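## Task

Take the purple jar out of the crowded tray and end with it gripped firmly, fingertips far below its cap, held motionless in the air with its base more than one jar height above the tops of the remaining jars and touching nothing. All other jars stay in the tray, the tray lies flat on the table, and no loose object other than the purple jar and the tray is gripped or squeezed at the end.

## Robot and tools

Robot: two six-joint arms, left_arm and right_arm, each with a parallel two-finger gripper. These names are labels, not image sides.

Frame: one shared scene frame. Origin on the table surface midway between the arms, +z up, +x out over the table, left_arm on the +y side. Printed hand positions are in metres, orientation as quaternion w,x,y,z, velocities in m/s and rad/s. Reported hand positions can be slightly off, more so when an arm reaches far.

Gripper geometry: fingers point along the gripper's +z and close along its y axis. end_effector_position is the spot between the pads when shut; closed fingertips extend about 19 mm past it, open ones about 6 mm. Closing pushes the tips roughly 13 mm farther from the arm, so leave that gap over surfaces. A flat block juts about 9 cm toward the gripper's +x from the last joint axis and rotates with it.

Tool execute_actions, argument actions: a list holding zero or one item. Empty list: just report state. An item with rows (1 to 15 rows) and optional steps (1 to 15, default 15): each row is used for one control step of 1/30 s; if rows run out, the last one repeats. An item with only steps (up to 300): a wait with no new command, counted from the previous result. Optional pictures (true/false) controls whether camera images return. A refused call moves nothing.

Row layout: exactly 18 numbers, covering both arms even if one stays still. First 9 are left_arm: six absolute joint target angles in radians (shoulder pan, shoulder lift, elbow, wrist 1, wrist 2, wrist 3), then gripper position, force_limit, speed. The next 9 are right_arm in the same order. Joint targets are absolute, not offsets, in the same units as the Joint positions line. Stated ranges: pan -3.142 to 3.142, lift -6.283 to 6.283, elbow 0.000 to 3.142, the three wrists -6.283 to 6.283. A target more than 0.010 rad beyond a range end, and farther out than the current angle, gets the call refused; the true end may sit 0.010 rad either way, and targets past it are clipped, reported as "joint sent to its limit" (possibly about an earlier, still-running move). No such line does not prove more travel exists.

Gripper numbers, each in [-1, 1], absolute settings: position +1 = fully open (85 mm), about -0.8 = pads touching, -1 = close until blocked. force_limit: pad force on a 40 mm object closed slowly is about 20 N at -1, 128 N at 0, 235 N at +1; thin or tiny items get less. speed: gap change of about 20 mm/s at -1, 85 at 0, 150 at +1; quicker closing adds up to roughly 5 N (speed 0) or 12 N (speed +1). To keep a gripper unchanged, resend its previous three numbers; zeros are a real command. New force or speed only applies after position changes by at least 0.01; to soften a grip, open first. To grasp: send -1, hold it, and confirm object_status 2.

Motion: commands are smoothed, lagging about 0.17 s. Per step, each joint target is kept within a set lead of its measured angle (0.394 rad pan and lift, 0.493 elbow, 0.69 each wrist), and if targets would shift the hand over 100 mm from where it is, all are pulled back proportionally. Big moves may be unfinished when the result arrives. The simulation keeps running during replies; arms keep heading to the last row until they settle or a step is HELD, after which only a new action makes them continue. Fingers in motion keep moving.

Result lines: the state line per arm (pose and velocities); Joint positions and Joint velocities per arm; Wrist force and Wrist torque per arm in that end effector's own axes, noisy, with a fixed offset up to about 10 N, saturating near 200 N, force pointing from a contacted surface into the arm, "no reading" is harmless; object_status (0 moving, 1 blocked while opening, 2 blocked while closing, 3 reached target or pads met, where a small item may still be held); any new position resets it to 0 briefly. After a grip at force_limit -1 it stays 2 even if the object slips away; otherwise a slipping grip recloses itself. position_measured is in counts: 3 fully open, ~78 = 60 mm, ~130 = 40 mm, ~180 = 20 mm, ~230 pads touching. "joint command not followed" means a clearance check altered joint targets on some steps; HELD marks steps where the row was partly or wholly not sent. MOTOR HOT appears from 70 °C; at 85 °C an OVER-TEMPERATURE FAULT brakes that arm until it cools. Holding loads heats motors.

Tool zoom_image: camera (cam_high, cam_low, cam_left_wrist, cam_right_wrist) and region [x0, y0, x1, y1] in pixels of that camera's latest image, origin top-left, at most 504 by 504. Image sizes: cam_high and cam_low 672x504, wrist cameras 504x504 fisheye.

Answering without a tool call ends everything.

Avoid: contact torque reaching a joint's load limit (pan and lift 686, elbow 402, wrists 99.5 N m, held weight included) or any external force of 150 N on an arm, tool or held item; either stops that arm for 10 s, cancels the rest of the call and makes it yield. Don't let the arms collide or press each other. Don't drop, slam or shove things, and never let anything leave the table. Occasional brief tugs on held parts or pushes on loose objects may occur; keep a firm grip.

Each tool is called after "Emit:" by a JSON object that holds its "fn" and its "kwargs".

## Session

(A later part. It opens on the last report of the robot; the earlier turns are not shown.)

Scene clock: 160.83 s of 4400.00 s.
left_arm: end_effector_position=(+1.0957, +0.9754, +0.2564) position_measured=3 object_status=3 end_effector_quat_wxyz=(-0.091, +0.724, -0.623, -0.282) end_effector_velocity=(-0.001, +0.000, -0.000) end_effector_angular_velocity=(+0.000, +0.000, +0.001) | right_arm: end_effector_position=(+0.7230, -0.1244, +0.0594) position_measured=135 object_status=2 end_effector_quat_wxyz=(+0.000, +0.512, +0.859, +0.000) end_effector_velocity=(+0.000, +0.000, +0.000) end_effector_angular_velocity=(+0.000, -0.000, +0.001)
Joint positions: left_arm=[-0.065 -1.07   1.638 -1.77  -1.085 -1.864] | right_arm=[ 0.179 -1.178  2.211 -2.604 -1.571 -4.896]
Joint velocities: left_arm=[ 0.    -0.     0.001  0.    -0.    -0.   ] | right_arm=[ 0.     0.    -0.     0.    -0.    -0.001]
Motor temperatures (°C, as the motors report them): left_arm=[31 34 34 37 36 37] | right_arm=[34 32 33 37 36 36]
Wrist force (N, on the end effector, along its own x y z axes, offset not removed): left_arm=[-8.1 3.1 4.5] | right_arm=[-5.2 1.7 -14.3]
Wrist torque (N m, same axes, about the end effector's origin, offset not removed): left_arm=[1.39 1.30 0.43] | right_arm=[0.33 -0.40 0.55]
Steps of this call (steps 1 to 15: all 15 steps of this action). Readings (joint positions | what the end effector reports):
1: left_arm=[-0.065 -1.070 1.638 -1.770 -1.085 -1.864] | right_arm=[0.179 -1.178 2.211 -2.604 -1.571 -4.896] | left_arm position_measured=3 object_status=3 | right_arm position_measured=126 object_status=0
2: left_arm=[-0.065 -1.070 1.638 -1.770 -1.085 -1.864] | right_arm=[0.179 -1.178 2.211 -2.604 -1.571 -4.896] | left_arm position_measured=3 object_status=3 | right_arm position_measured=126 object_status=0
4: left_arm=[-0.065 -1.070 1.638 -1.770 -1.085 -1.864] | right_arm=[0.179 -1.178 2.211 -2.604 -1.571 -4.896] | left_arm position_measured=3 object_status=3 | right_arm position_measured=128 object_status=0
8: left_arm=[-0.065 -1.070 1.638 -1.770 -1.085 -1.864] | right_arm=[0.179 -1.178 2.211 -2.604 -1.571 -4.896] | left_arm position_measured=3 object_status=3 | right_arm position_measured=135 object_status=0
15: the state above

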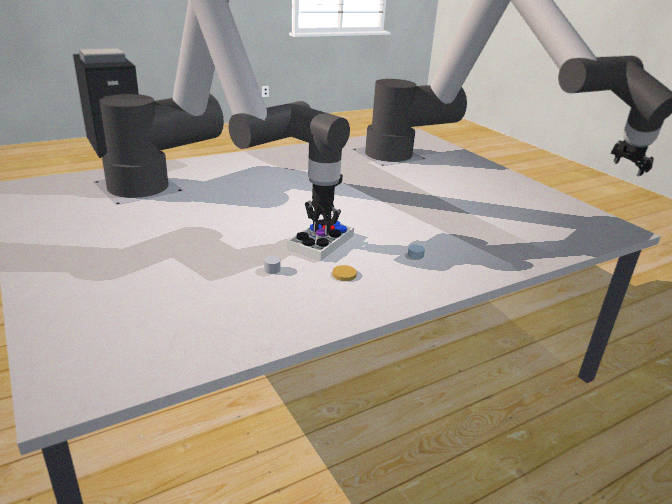

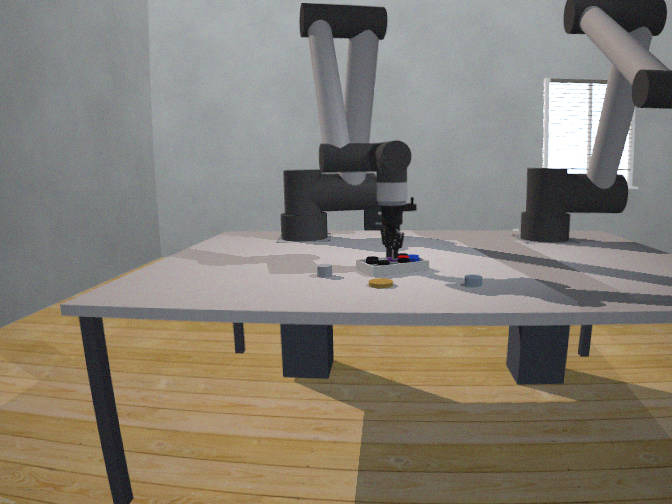

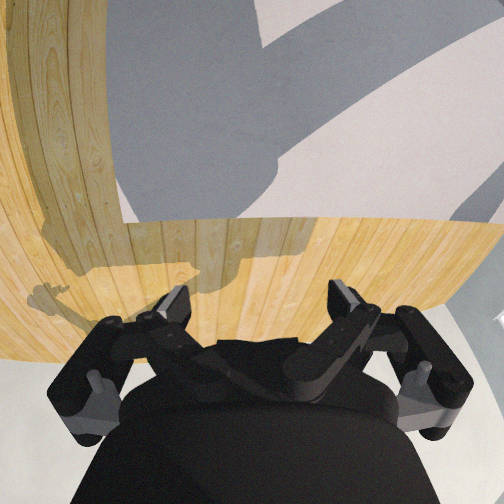

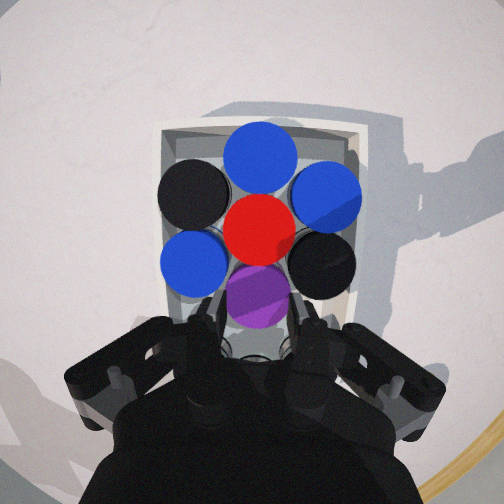

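Lift slightly, pull to q1=.161.

Emit:
{"fn": "execute_actions", "kwargs": {"actions": [{"rows":[[-0.065,-1.07,1.638,-1.77,-1.085,-1.864,1,0,0,0.179,-1.1795,2.2105,-2.6018,-1.5708,-4.8956,-1,-0.8,-0.8],[-0.065,-1.07,1.638,-1.77,-1.085,-1.864,1,0,0,0.179,-1.1795,2.2105,-2.6018,-1.5708,-4.8956,-1,-0.8,-0.8],[-0.065,-1.07,1.638,-1.77,-1.085,-1.864,1,0,0,0.179,-1.1795,2.2105,-2.6018,-1.5708,-4.8956,-1,-0.8,-0.8],[-0.065,-1.07,1.638,-1.77,-1.085,-1.864,1,0,0,0.176,-1.1795,2.2105,-2.6018,-1.5708,-4.8986,-1,-0.8,-0.8],[-0.065,-1.07,1.638,-1.77,-1.085,-1.864,1,0,0,0.172,-1.1795,2.2105,-2.6018,-1.5708,-4.9026,-1,-0.8,-0.8],[-0.065,-1.07,1.638,-1.77,-1.085,-1.864,1,0,0,0.168,-1.1795,2.2105,-2.6018,-1.5708,-4.9066,-1,-0.8,-0.8],[-0.065,-1.07,1.638,-1.77,-1.085,-1.864,1,0,0,0.164,-1.1795,2.2105,-2.6018,-1.5708,-4.9106,-1,-0.8,-0.8],[-0.065,-1.07,1.638,-1.77,-1.085,-1.864,1,0,0,0.161,-1.1795,2.2105,-2.6018,-1.5708,-4.9136,-1,-0.8,-0.8]],"steps":15}], "pictures": false}}

Emit:
{"fn": "execute_actions", "kwargs": {"actions": [{"rows":[[-0.065,-1.07,1.638,-1.77,-1.085,-1.864,1,0,0,0.161,-1.1785,2.2108,-2.6031,-1.5708,-4.9136,-1,-0.8,-0.8]],"steps":6}], "pictures": false}}

Emit:
{"fn": "execute_actions", "kwargs": {"actions": [{"rows":[[-0.065,-1.07,1.638,-1.77,-1.085,-1.864,1,0,0,0.161,-1.1785,2.2108,-2.6031,-1.5708,-4.9136,0.09,-0.8,0]],"steps":5}], "pictures": false}}

Emit:
{"fn": "execute_actions", "kwargs": {"actions": [{"rows":[[-0.065,-1.07,1.638,-1.77,-1.085,-1.864,1,0,0,0.171,-1.1785,2.2108,-2.6031,-1.5708,-4.9036,0.09,-0.8,0]],"steps":14}]}}

Emit:
{"fn": "zoom_image", "kwargs": {"camera": "cam_right_wrist", "region": [170,200,350,370]}}

Scene clock: 175.27 s of 4400.00 s.
left_arm: end_effector_position=(+1.0957, +0.9754, +0.2564) position_measured=3 object_status=3 end_effector_quat_wxyz=(-0.091, +0.724, -0.623, -0.282) end_effector_velocity=(+0.001, -0.000, +0.000) end_effector_angular_velocity=(-0.001, -0.001, -0.000) | right_arm: end_effector_position=(+0.7299, -0.1363, +0.0604) position_measured=135 object_status=2 end_effector_quat_wxyz=(-0.000, +0.512, +0.859, -0.000) end_effector_velocity=(+0.008, -0.015, +0.000) end_effector_angular_velocity=(-0.001, +0.000, +0.000)
Joint positions: left_arm=[-0.065 -1.07   1.638 -1.77  -1.085 -1.864] | right_arm=[ 0.163 -1.179  2.211 -2.602 -1.571 -4.911]
Joint velocities: left_arm=[-0.     0.    -0.001 -0.    -0.     0.   ] | right_arm=[-0.019 -0.001  0.001  0.    -0.001 -0.019]
Motor temperatures (°C, as the motors report them): left_arm=[31 34 34 37 36 37] | right_arm=[34 32 33 37 36 36]
Wrist force (N, on the end effector, along its own x y z axes, offset not removed): left_arm=[-11.9 2.6 1.8] | right_arm=[3.1 1.9 2.5]
Wrist torque (N m, same axes, about the end effector's origin, offset not removed): left_arm=[1.16 2.04 0.40] | right_arm=[0.48 -0.08 0.52]
Steps of this call (steps 1 to 15: the robot went on to your last target; steps 16 to 90: nothing new was sent; then 10.93 s passed at rest; steps 91 to 105: all 15 steps of this action). Readings (joint positions | what the end effector reports):
91: left_arm=[-0.065 -1.070 1.638 -1.770 -1.085 -1.864] | right_arm=[0.179 -1.178 2.211 -2.604 -1.571 -4.896] | left_arm position_measured=3 object_status=3 | right_arm position_measured=135 object_status=2
92: left_arm=[-0.065 -1.070 1.638 -1.770 -1.085 -1.864] | right_arm=[0.179 -1.178 2.211 -2.604 -1.571 -4.896] | left_arm position_measured=3 object_status=3 | right_arm position_measured=135 object_status=2
94: left_arm=[-0.065 -1.070 1.638 -1.770 -1.085 -1.864] | right_arm=[0.179 -1.179 2.211 -2.603 -1.571 -4.896] | left_arm position_measured=3 object_status=3 | right_arm position_measured=135 object_status=2
98: left_arm=[-0.065 -1.070 1.638 -1.770 -1.085 -1.864] | right_arm=[0.175 -1.179 2.211 -2.602 -1.571 -4.900] | left_arm position_measured=3 object_status=3 | right_arm position_measured=135 object_status=2
105: the state above

Scene clock: 175.47 s of 4400.00 s.
left_arm: end_effector_position=(+1.0957, +0.9754, +0.2564) position_measured=3 object_status=3 end_effector_quat_wxyz=(-0.091, +0.724, -0.623, -0.282) end_effector_velocity=(-0.001, +0.000, -0.000) end_effector_angular_velocity=(-0.000, +0.000, +0.000) | right_arm: end_effector_position=(+0.7309, -0.1377, +0.0602) position_measured=135 object_status=2 end_effector_quat_wxyz=(+0.000, +0.512, +0.859, +0.000) end_effector_velocity=(+0.002, -0.003, -0.002) end_effector_angular_velocity=(-0.000, -0.001, +0.001)
Joint positions: left_arm=[-0.065 -1.07   1.638 -1.77  -1.085 -1.864] | right_arm=[ 0.162 -1.179  2.211 -2.602 -1.571 -4.913]
Joint velocities: left_arm=[ 0.    -0.     0.001  0.    -0.    -0.   ] | right_arm=[-0.004  0.002  0.001 -0.005 -0.001 -0.005]
Motor temperatures (°C, as the motors report them): left_arm=[31 34 34 37 36 37] | right_arm=[34 32 33 37 36 36]
Wrist force (N, on the end effector, along its own x y z axes, offset not removed): left_arm=[-11.5 2.9 2.6] | right_arm=[1.9 0.8 1.7]
Wrist torque (N m, same axes, about the end effector's origin, offset not removed): left_arm=[1.17 2.01 0.23] | right_arm=[0.30 0.10 0.61]
Steps of this call (steps 1 to 6: all 6 steps of this action). Readings (joint positions | what the end effector reports):
1: left_arm=[-0.065 -1.070 1.638 -1.770 -1.085 -1.864] | right_arm=[0.163 -1.179 2.211 -2.602 -1.571 -4.912] | left_arm position_measured=3 object_status=3 | right_arm position_measured=135 object_status=2
2: left_arm=[-0.065 -1.070 1.638 -1.770 -1.085 -1.864] | right_arm=[0.162 -1.179 2.211 -2.602 -1.571 -4.912] | left_arm position_measured=3 object_status=3 | right_arm position_measured=135 object_status=2
4: left_arm=[-0.065 -1.070 1.638 -1.770 -1.085 -1.864] | right_arm=[0.162 -1.179 2.211 -2.602 -1.571 -4.913] | left_arm position_measured=3 object_status=3 | right_arm position_measured=135 object_status=2
6: the state above

Scene clock: 175.63 s of 4400.00 s.
left_arm: end_effector_position=(+1.0957, +0.9754, +0.2564) position_measured=3 object_status=3 end_effector_quat_wxyz=(-0.091, +0.724, -0.623, -0.282) end_effector_velocity=(+0.001, +0.001, +0.000) end_effector_angular_velocity=(+0.000, -0.001, +0.001) | right_arm: end_effector_position=(+0.7311, -0.1380, +0.0600) position_measured=123 object_status=0 end_effector_quat_wxyz=(+0.000, +0.512, +0.859, +0.000) end_effector_velocity=(+0.001, -0.001, -0.000) end_effector_angular_velocity=(+0.000, -0.001, -0.000)
Joint positions: left_arm=[-0.065 -1.07   1.638 -1.77  -1.085 -1.864] | right_arm=[ 0.161 -1.179  2.211 -2.603 -1.571 -4.913]
Joint velocities: left_arm=[ 0.001  0.001 -0.001 -0.     0.     0.   ] | right_arm=[-0.001  0.001 -0.001 -0.002 -0.    -0.001]
Motor temperatures (°C, as the motors report them): left_arm=[31 34 34 37 36 37] | right_arm=[34 32 33 37 36 36]
Wrist force (N, on the end effector, along its own x y z axes, offset not removed): left_arm=[-15.0 4.0 3.8] | right_arm=[0.6 0.2 0.6]
Wrist torque (N m, same axes, about the end effector's origin, offset not removed): left_arm=[1.41 2.59 0.37] | right_arm=[0.10 0.28 0.61]
Steps of this call (steps 1 to 5: all 5 steps of this action). Readings (joint positions | what the end effector reports):
1: left_arm=[-0.065 -1.070 1.638 -1.770 -1.085 -1.864] | right_arm=[0.161 -1.179 2.211 -2.603 -1.571 -4.913] | left_arm position_measured=3 object_status=3 | right_arm position_measured=135 object_status=0
2: left_arm=[-0.065 -1.070 1.638 -1.770 -1.085 -1.864] | right_arm=[0.161 -1.179 2.211 -2.603 -1.571 -4.913] | left_arm position_measured=3 object_status=3 | right_arm position_measured=135 object_status=0
4: left_arm=[-0.065 -1.070 1.638 -1.770 -1.085 -1.864] | right_arm=[0.161 -1.179 2.211 -2.603 -1.571 -4.913] | left_arm position_measured=3 object_status=3 | right_arm position_measured=128 object_status=0
5: the state above

Scene clock: 176.10 s of 4400.00 s.
left_arm: end_effector_position=(+1.0957, +0.9754, +0.2564) position_measured=3 object_status=3 end_effector_quat_wxyz=(-0.091, +0.724, -0.623, -0.282) end_effector_velocity=(-0.000, -0.001, -0.001) end_effector_angular_velocity=(-0.000, +0.001, -0.001) | right_arm: end_effector_position=(+0.7268, -0.1308, +0.0598) position_measured=118 object_status=3 end_effector_quat_wxyz=(+0.000, +0.512, +0.859, +0.000) end_effector_velocity=(-0.002, +0.003, -0.000) end_effector_angular_velocity=(+0.001, +0.001, +0.001)
Joint positions: left_arm=[-0.065 -1.07   1.638 -1.77  -1.085 -1.864] | right_arm=[ 0.171 -1.179  2.211 -2.603 -1.571 -4.904]
Joint velocities: left_arm=[-0.001  0.     0.001 -0.001  0.     0.001] | right_arm=[ 0.004  0.    -0.     0.001  0.001  0.003]
Motor temperatures (°C, as the motors report them): left_arm=[31 34 34 37 36 37] | right_arm=[34 32 33 37 36 36]
Wrist force (N, on the end effector, along its own x y z axes, offset not removed): left_arm=[-9.6 2.1 2.2] | right_arm=[1.2 4.9 2.3]
Wrist torque (N m, same axes, about the end effector's origin, offset not removed): left_arm=[1.13 1.50 0.37] | right_arm=[1.00 0.27 0.46]
Steps of this call (steps 1 to 14: all 14 steps of this action). Readings (joint positions | what the end effector reports):
1: left_arm=[-0.065 -1.070 1.638 -1.770 -1.085 -1.864] | right_arm=[0.161 -1.179 2.211 -2.603 -1.571 -4.913] | left_arm position_measured=3 object_status=3 | right_arm position_measured=121 object_status=0
2: left_arm=[-0.065 -1.070 1.638 -1.770 -1.085 -1.864] | right_arm=[0.162 -1.179 2.211 -2.603 -1.571 -4.913] | left_arm position_measured=3 object_status=3 | right_arm position_measured=119 object_status=0
4: left_arm=[-0.065 -1.070 1.638 -1.770 -1.085 -1.864] | right_arm=[0.165 -1.179 2.211 -2.603 -1.571 -4.910] | left_arm position_measured=3 object_status=3 | right_arm position_measured=118 object_status=0
8: left_arm=[-0.065 -1.070 1.638 -1.770 -1.085 -1.864] | right_arm=[0.169 -1.179 2.211 -2.603 -1.571 -4.906] | left_arm position_measured=3 object_status=3 | right_arm position_measured=118 object_status=0
14: the state above

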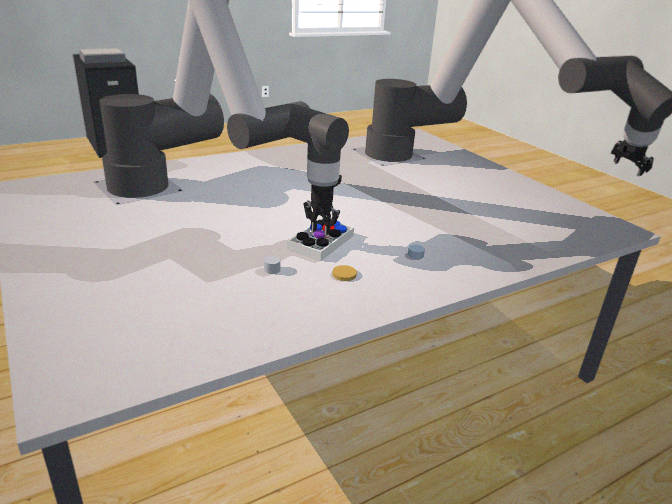

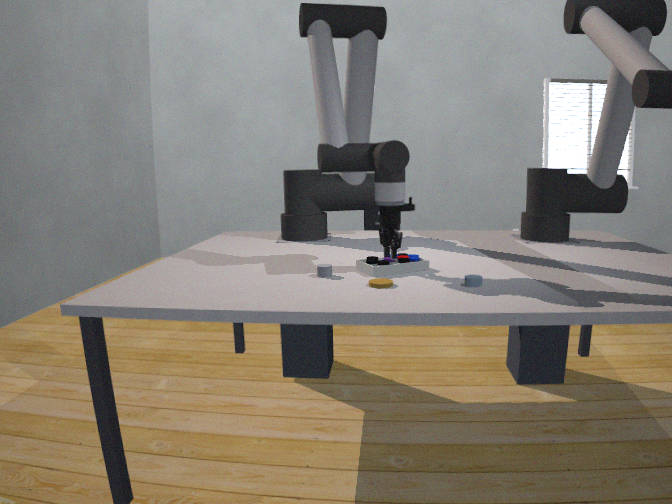

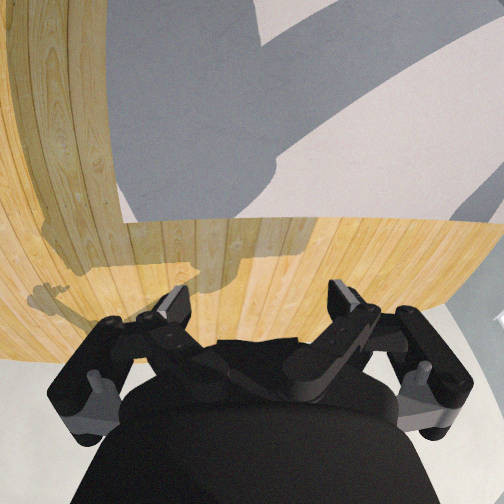

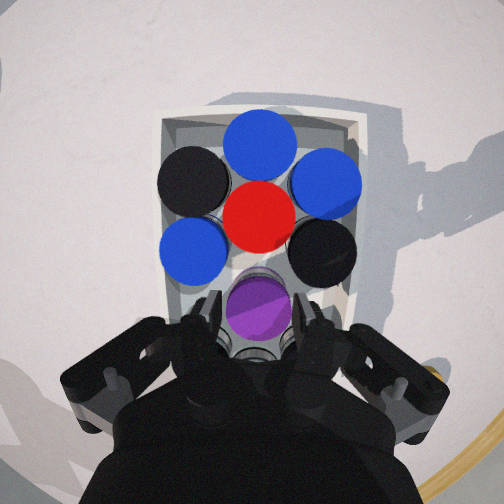

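Region (170, 200, 350, 370) of cam_right_wrist's 504x504 image, scaled by 2.800, with more detail than that image has.

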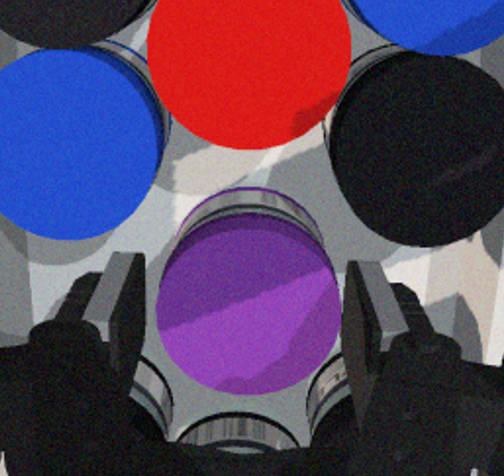

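Emit:
{"fn": "execute_actions", "kwargs": {"actions": [{"rows":[[-0.065,-1.07,1.638,-1.77,-1.085,-1.864,1,0,0,0.171,-1.1779,2.2097,-2.6026,-1.5708,-4.9036,0.11,-0.8,0],[-0.065,-1.07,1.638,-1.77,-1.085,-1.864,1,0,0,0.171,-1.173,2.211,-2.6088,-1.5708,-4.9036,0.11,-0.8,0],[-0.065,-1.07,1.638,-1.77,-1.085,-1.864,1,0,0,0.171,-1.167,2.2126,-2.6164,-1.5708,-4.9036,0.11,-0.8,0],[-0.065,-1.07,1.638,-1.77,-1.085,-1.864,1,0,0,0.171,-1.161,2.2142,-2.624,-1.5708,-4.9036,0.11,-0.8,0],[-0.065,-1.07,1.638,-1.77,-1.085,-1.864,1,0,0,0.171,-1.155,2.2157,-2.6315,-1.5708,-4.9036,0.11,-0.8,0],[-0.065,-1.07,1.638,-1.77,-1.085,-1.864,1,0,0,0.171,-1.149,2.2172,-2.639,-1.5708,-4.9036,0.11,-0.8,0],[-0.065,-1.07,1.638,-1.77,-1.085,-1.864,1,0,0,0.171,-1.1444,2.2184,-2.6448,-1.5708,-4.9036,0.11,-0.8,0]],"steps":15}], "pictures": false}}

Emit:
{"fn": "execute_actions", "kwargs": {"actions": [{"steps":5}], "pictures": false}}

Emit:
{"fn": "execute_actions", "kwargs": {"actions": [{"rows":[[-0.065,-1.07,1.638,-1.77,-1.085,-1.864,1,0,0,0.171,-1.1444,2.2184,-2.6448,-1.5708,-4.9036,-1,0.9,-0.5]],"steps":15}]}}

Scene clock: 185.67 s of 4400.00 s.
left_arm: end_effector_position=(+1.0957, +0.9754, +0.2564) position_measured=3 object_status=3 end_effector_quat_wxyz=(-0.091, +0.724, -0.623, -0.282) end_effector_velocity=(+0.001, -0.000, +0.002) end_effector_angular_velocity=(+0.000, -0.002, -0.000) | right_arm: end_effector_position=(+0.7272, -0.1303, +0.0354) position_measured=115 object_status=3 end_effector_quat_wxyz=(-0.000, +0.512, +0.859, -0.000) end_effector_velocity=(-0.000, +0.000, -0.019) end_effector_angular_velocity=(+0.001, +0.000, -0.001)
Joint positions: left_arm=[-0.065 -1.07   1.638 -1.77  -1.085 -1.864] | right_arm=[ 0.171 -1.147  2.218 -2.641 -1.571 -4.904]
Joint velocities: left_arm=[-0.    -0.001 -0.001 -0.     0.    -0.   ] | right_arm=[-0.     0.024  0.006 -0.03   0.001  0.001]
Motor temperatures (°C, as the motors report them): left_arm=[31 34 34 37 36 37] | right_arm=[34 32 33 37 36 36]
Wrist force (N, on the end effector, along its own x y z axes, offset not removed): left_arm=[-7.1 4.0 2.1] | right_arm=[2.7 3.7 0.3]
Wrist torque (N m, same axes, about the end effector's origin, offset not removed): left_arm=[1.47 1.13 0.31] | right_arm=[0.86 -0.09 0.62]
Steps of this call (steps 1 to 15: the robot went on to your last target; steps 16 to 90: nothing new was sent; then 6.07 s passed at rest; steps 91 to 105: all 15 steps of this action). Readings (joint positions | what the end effector reports):
91: left_arm=[-0.065 -1.070 1.638 -1.770 -1.085 -1.864] | right_arm=[0.171 -1.178 2.211 -2.603 -1.571 -4.904] | left_arm position_measured=3 object_status=3 | right_arm position_measured=118 object_status=0
92: left_arm=[-0.065 -1.070 1.638 -1.770 -1.085 -1.864] | right_arm=[0.171 -1.178 2.211 -2.603 -1.571 -4.904] | left_arm position_measured=3 object_status=3 | right_arm position_measured=118 object_status=0
94: left_arm=[-0.065 -1.070 1.638 -1.770 -1.085 -1.864] | right_arm=[0.171 -1.177 2.211 -2.605 -1.571 -4.904] | left_arm position_measured=3 object_status=3 | right_arm position_measured=116 object_status=0
98: left_arm=[-0.065 -1.070 1.638 -1.770 -1.085 -1.864] | right_arm=[0.171 -1.163 2.214 -2.621 -1.571 -4.904] | left_arm position_measured=3 object_status=3 | right_arm position_measured=115 object_status=0
105: the state above

Scene clock: 185.83 s of 4400.00 s.
left_arm: end_effector_position=(+1.0957, +0.9754, +0.2564) position_measured=3 object_status=3 end_effector_quat_wxyz=(-0.091, +0.724, -0.623, -0.282) end_effector_velocity=(-0.001, +0.000, +0.001) end_effector_angular_velocity=(-0.000, -0.001, +0.001) | right_arm: end_effector_position=(+0.7272, -0.1303, +0.0337) position_measured=115 object_status=3 end_effector_quat_wxyz=(-0.000, +0.512, +0.859, -0.000) end_effector_velocity=(-0.000, +0.000, -0.005) end_effector_angular_velocity=(+0.001, -0.001, +0.001)
Joint positions: left_arm=[-0.065 -1.07   1.638 -1.77  -1.085 -1.864] | right_arm=[ 0.171 -1.145  2.218 -2.644 -1.571 -4.904]
Joint velocities: left_arm=[ 0.    -0.001  0.001 -0.    -0.    -0.001] | right_arm=[ 0.     0.006  0.002 -0.01   0.001 -0.001]
Motor temperatures (°C, as the motors report them): left_arm=[31 34 34 37 36 37] | right_arm=[34 32 33 37 36 36]
Wrist force (N, on the end effector, along its own x y z axes, offset not removed): left_arm=[-6.9 4.0 3.8] | right_arm=[2.6 1.1 1.6]
Wrist torque (N m, same axes, about the end effector's origin, offset not removed): left_arm=[1.57 0.97 0.40] | right_arm=[0.30 -0.03 0.56]
Steps of this call (steps 1 to 5: the robot went on to your last target). Readings (joint positions | what the end effector reports):
1: left_arm=[-0.065 -1.070 1.638 -1.770 -1.085 -1.864] | right_arm=[0.171 -1.147 2.218 -2.642 -1.571 -4.904] | left_arm position_measured=3 object_status=3 | right_arm position_measured=115 object_status=3
2: left_arm=[-0.065 -1.070 1.638 -1.770 -1.085 -1.864] | right_arm=[0.171 -1.146 2.218 -2.643 -1.571 -4.904] | left_arm position_measured=3 object_status=3 | right_arm position_measured=115 object_status=3
4: left_arm=[-0.065 -1.070 1.638 -1.770 -1.085 -1.864] | right_arm=[0.171 -1.145 2.218 -2.643 -1.571 -4.904] | left_arm position_measured=3 object_status=3 | right_arm position_measured=115 object_status=3
5: the state above

Scene clock: 186.33 s of 4400.00 s.
left_arm: end_effector_position=(+1.0957, +0.9754, +0.2564) position_measured=3 object_status=3 end_effector_quat_wxyz=(-0.091, +0.724, -0.623, -0.282) end_effector_velocity=(+0.001, +0.000, +0.000) end_effector_angular_velocity=(-0.000, -0.001, -0.000) | right_arm: end_effector_position=(+0.7272, -0.1303, +0.0332) position_measured=137 object_status=0 end_effector_quat_wxyz=(+0.000, +0.512, +0.859, +0.000) end_effector_velocity=(+0.001, -0.000, +0.000) end_effector_angular_velocity=(-0.001, -0.000, +0.000)
Joint positions: left_arm=[-0.065 -1.07   1.638 -1.77  -1.085 -1.864] | right_arm=[ 0.171 -1.145  2.218 -2.645 -1.571 -4.904]
Joint velocities: left_arm=[ 0.     0.001 -0.002  0.    -0.     0.001] | right_arm=[-0.    -0.    -0.001  0.001 -0.001 -0.001]
Motor temperatures (°C, as the motors report them): left_arm=[31 34 34 37 36 37] | right_arm=[34 32 33 37 36 36]
Wrist force (N, on the end effector, along its own x y z axes, offset not removed): left_arm=[-11.2 3.0 0.7] | right_arm=[2.4 -23.8 -82.9]
Wrist torque (N m, same axes, about the end effector's origin, offset not removed): left_arm=[1.38 1.70 0.32] | right_arm=[1.58 0.37 0.62]
Steps of this call (steps 1 to 15: all 15 steps of this action). Readings (joint positions | what the end effector reports):
1: left_arm=[-0.065 -1.070 1.638 -1.770 -1.085 -1.864] | right_arm=[0.171 -1.145 2.218 -2.644 -1.571 -4.904] | left_arm position_measured=3 object_status=3 | right_arm position_measured=115 object_status=0
2: left_arm=[-0.065 -1.070 1.638 -1.770 -1.085 -1.864] | right_arm=[0.171 -1.145 2.218 -2.644 -1.571 -4.904] | left_arm position_measured=3 object_status=3 | right_arm position_measured=115 object_status=0
4: left_arm=[-0.065 -1.070 1.638 -1.770 -1.085 -1.864] | right_arm=[0.171 -1.145 2.218 -2.644 -1.571 -4.904] | left_arm position_measured=3 object_status=3 | right_arm position_measured=119 object_status=0
8: left_arm=[-0.065 -1.070 1.638 -1.770 -1.085 -1.864] | right_arm=[0.171 -1.145 2.218 -2.645 -1.571 -4.904] | left_arm position_measured=3 object_status=3 | right_arm position_measured=132 object_status=0
15: the state above

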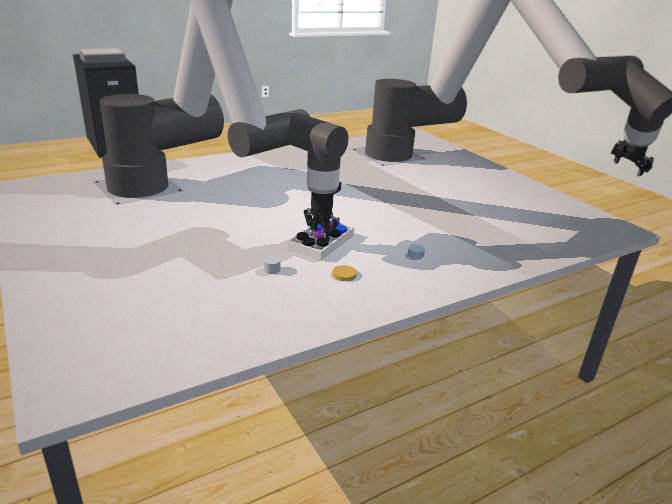

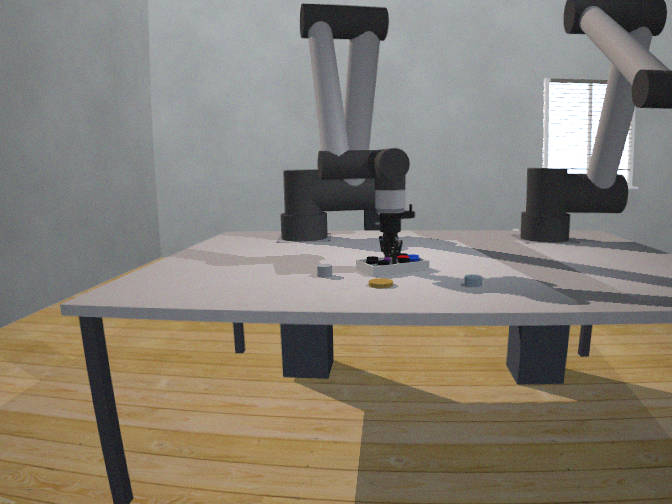

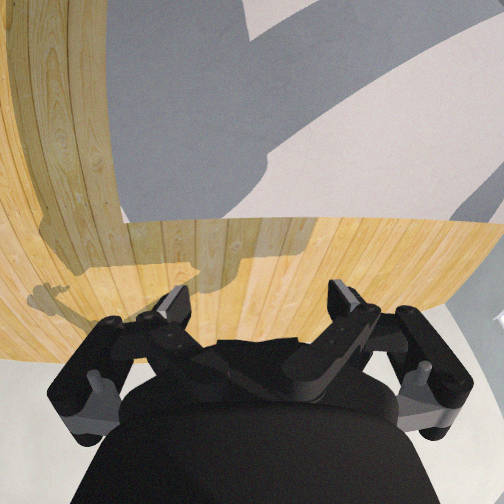

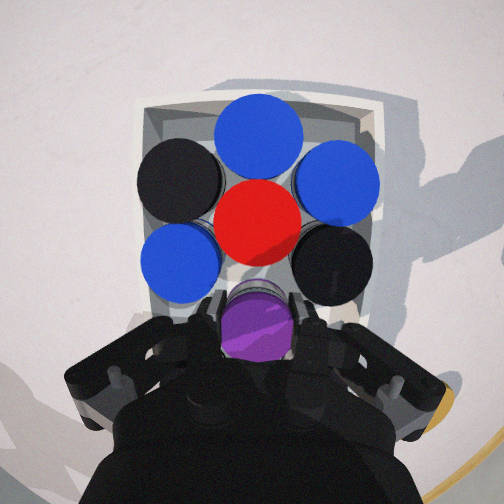

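Emit:
{"fn": "execute_actions", "kwargs": {"actions": [{"rows":[[-0.065,-1.07,1.638,-1.77,-1.085,-1.864,1,0,0,0.171,-1.149,2.2172,-2.639,-1.5708,-4.9036,-1,0.9,-0.5],[-0.065,-1.07,1.638,-1.77,-1.085,-1.864,1,0,0,0.171,-1.155,2.2157,-2.6315,-1.5708,-4.9036,-1,0.9,-0.5],[-0.065,-1.07,1.638,-1.77,-1.085,-1.864,1,0,0,0.171,-1.167,2.2126,-2.6164,-1.5708,-4.9036,-1,0.9,-0.5],[-0.065,-1.07,1.638,-1.77,-1.085,-1.864,1,0,0,0.171,-1.1779,2.2097,-2.6026,-1.5708,-4.9036,-1,0.9,-0.5],[-0.065,-1.07,1.638,-1.77,-1.085,-1.864,1,0,0,0.171,-1.1952,2.2048,-2.5804,-1.5708,-4.9036,-1,0.9,-0.5],[-0.065,-1.07,1.638,-1.77,-1.085,-1.864,1,0,0,0.171,-1.21,2.2,-2.5608,-1.5708,-4.9036,-1,0.9,-0.5],[-0.065,-1.07,1.638,-1.77,-1.085,-1.864,1,0,0,0.171,-1.225,2.195,-2.5408,-1.5708,-4.9036,-1,0.9,-0.5],[-0.065,-1.07,1.638,-1.77,-1.085,-1.864,1,0,0,0.171,-1.24,2.1895,-2.5203,-1.5708,-4.9036,-1,0.9,-0.5],[-0.065,-1.07,1.638,-1.77,-1.085,-1.864,1,0,0,0.171,-1.26,2.181,-2.4918,-1.5708,-4.9036,-1,0.9,-0.5],[-0.065,-1.07,1.638,-1.77,-1.085,-1.864,1,0,0,0.171,-1.28,2.172,-2.4628,-1.5708,-4.9036,-1,0.9,-0.5],[-0.065,-1.07,1.638,-1.77,-1.085,-1.864,1,0,0,0.171,-1.3,2.163,-2.4338,-1.5708,-4.9036,-1,0.9,-0.5],[-0.065,-1.07,1.638,-1.77,-1.085,-1.864,1,0,0,0.171,-1.32,2.153,-2.4038,-1.5708,-4.9036,-1,0.9,-0.5],[-0.065,-1.07,1.638,-1.77,-1.085,-1.864,1,0,0,0.171,-1.3354,2.1444,-2.3798,-1.5708,-4.9036,-1,0.9,-0.5]],"steps":15}], "pictures": false}}

Emit:
{"fn": "execute_actions", "kwargs": {"actions": [{"steps":30}]}}

Emit:
{"fn": "zoom_image", "kwargs": {"camera": "cam_high", "region": [270,150,390,270]}}

Scene clock: 201.00 s of 4400.00 s.
left_arm: end_effector_position=(+1.0957, +0.9754, +0.2564) position_measured=3 object_status=3 end_effector_quat_wxyz=(-0.091, +0.724, -0.623, -0.282) end_effector_velocity=(-0.001, +0.001, +0.000) end_effector_angular_velocity=(+0.000, +0.000, +0.001) | right_arm: end_effector_position=(+0.7304, -0.1293, +0.1463) position_measured=137 object_status=2 end_effector_quat_wxyz=(+0.001, +0.512, +0.859, +0.001) end_effector_velocity=(-0.003, -0.001, +0.407) end_effector_angular_velocity=(-0.000, -0.000, +0.001)
Joint positions: left_arm=[-0.065 -1.07   1.638 -1.77  -1.085 -1.864] | right_arm=[ 0.171 -1.277  2.17  -2.467 -1.571 -4.904]
Joint velocities: left_arm=[ 0.001 -0.001  0.001  0.     0.    -0.   ] | right_arm=[ 0.    -0.449 -0.198  0.647 -0.    -0.   ]
Motor temperatures (°C, as the motors report them): left_arm=[31 34 34 37 36 37] | right_arm=[34 32 33 37 36 36]
Wrist force (N, on the end effector, along its own x y z axes, offset not removed): left_arm=[-9.7 10.6 0.5] | right_arm=[-0.3 4.1 -1.9]
Wrist torque (N m, same axes, about the end effector's origin, offset not removed): left_arm=[2.60 1.62 0.41] | right_arm=[0.84 0.59 0.44]
Steps of this call (steps 1 to 15: the robot went on to your last target; steps 16 to 90: nothing new was sent; then 11.17 s passed at rest; steps 91 to 105: all 15 steps of this action). Readings (joint positions | what the end effector reports):
91: left_arm=[-0.065 -1.070 1.638 -1.770 -1.085 -1.864] | right_arm=[0.171 -1.144 2.218 -2.645 -1.571 -4.904] | left_arm position_measured=3 object_status=3 | right_arm position_measured=137 object_status=2
92: left_arm=[-0.065 -1.070 1.638 -1.770 -1.085 -1.864] | right_arm=[0.171 -1.145 2.218 -2.644 -1.571 -4.904] | left_arm position_measured=3 object_status=3 | right_arm position_measured=137 object_status=2
94: left_arm=[-0.065 -1.070 1.638 -1.770 -1.085 -1.864] | right_arm=[0.171 -1.148 2.218 -2.640 -1.571 -4.904] | left_arm position_measured=3 object_status=3 | right_arm position_measured=137 object_status=2
98: left_arm=[-0.065 -1.070 1.638 -1.770 -1.085 -1.864] | right_arm=[0.171 -1.176 2.210 -2.604 -1.571 -4.904] | left_arm position_measured=3 object_status=3 | right_arm position_measured=137 object_status=2
105: the state above

Scene clock: 202.00 s of 4400.00 s.
left_arm: end_effector_position=(+1.0957, +0.9754, +0.2564) position_measured=3 object_status=3 end_effector_quat_wxyz=(-0.091, +0.724, -0.623, -0.282) end_effector_velocity=(-0.001, +0.001, +0.000) end_effector_angular_velocity=(-0.000, +0.001, +0.000) | right_arm: end_effector_position=(+0.7273, -0.1303, +0.1997) position_measured=137 object_status=2 end_effector_quat_wxyz=(-0.000, +0.512, +0.859, -0.000) end_effector_velocity=(-0.000, +0.001, +0.000) end_effector_angular_velocity=(+0.001, +0.001, +0.000)
Joint positions: left_arm=[-0.065 -1.07   1.638 -1.77  -1.085 -1.864] | right_arm=[ 0.171 -1.335  2.144 -2.38  -1.571 -4.904]
Joint velocities: left_arm=[ 0.001 -0.001  0.001  0.    -0.     0.   ] | right_arm=[ 0.    -0.    -0.     0.001  0.001 -0.   ]
Motor temperatures (°C, as the motors report them): left_arm=[31 34 34 37 36 37] | right_arm=[34 32 33 37 36 36]
Wrist force (N, on the end effector, along its own x y z axes, offset not removed): left_arm=[-6.2 4.1 3.5] | right_arm=[1.0 1.8 0.1]
Wrist torque (N m, same axes, about the end effector's origin, offset not removed): left_arm=[1.57 0.90 0.33] | right_arm=[0.43 0.36 0.57]
Steps of this call (steps 1 to 30: the robot went on to your last target). Readings (joint positions | what the end effector reports):
1: left_arm=[-0.065 -1.070 1.638 -1.770 -1.085 -1.864] | right_arm=[0.171 -1.290 2.164 -2.447 -1.571 -4.904] | left_arm position_measured=3 object_status=3 | right_arm position_measured=137 object_status=2
2: left_arm=[-0.065 -1.070 1.638 -1.770 -1.085 -1.864] | right_arm=[0.171 -1.301 2.160 -2.431 -1.571 -4.904] | left_arm position_measured=3 object_status=3 | right_arm position_measured=137 object_status=2
4: left_arm=[-0.065 -1.070 1.638 -1.770 -1.085 -1.864] | right_arm=[0.171 -1.315 2.153 -2.410 -1.571 -4.904] | left_arm position_measured=3 object_status=3 | right_arm position_measured=137 object_status=2
8: left_arm=[-0.065 -1.070 1.638 -1.770 -1.085 -1.864] | right_arm=[0.171 -1.328 2.148 -2.390 -1.571 -4.904] | left_arm position_measured=3 object_status=3 | right_arm position_measured=137 object_status=2
30: the state above
All arms were judged still, so your last target was given up. Only a new action makes them travel on or press farther. Fingers that are still opening or closing keep moving.

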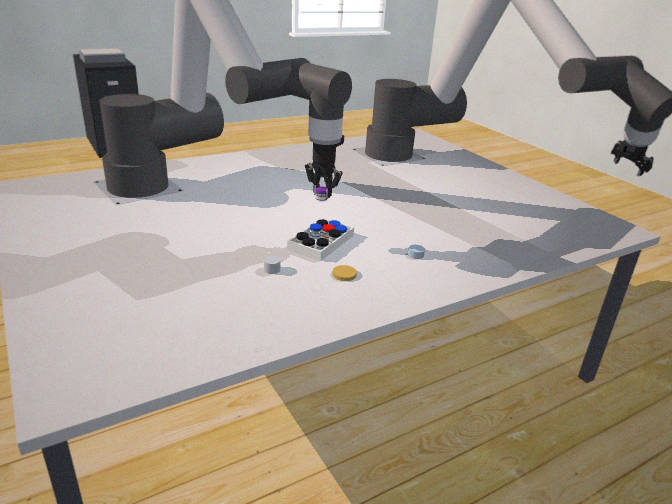

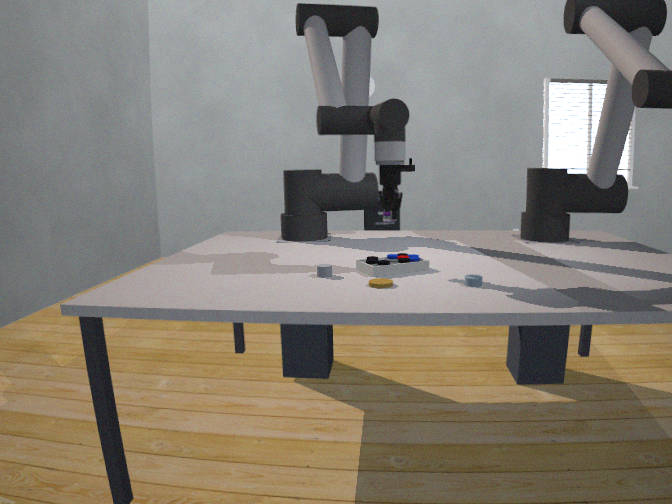

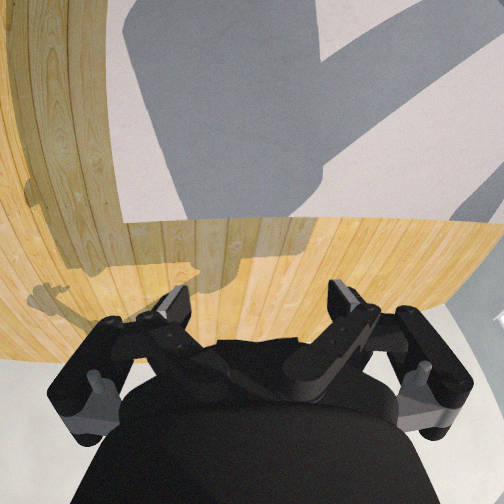

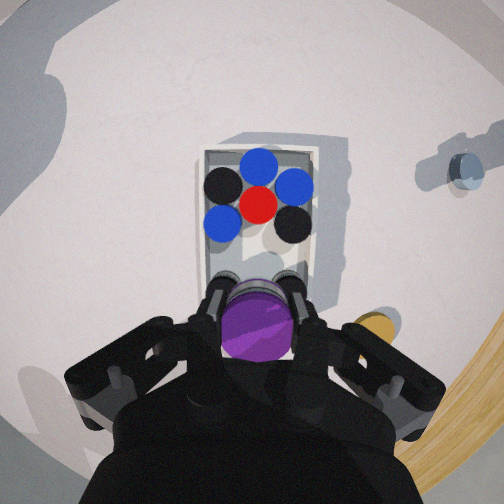

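Region (270, 150, 390, 270) of cam_high's 672x504 image, scaled by 4.200, with more detail than that image has.

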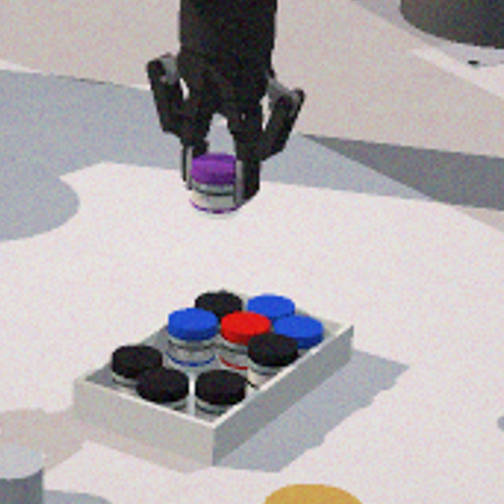

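Emit:
{"fn": "finished_scene", "kwargs": {"scene": 2}}

The scene is finished: the task was done.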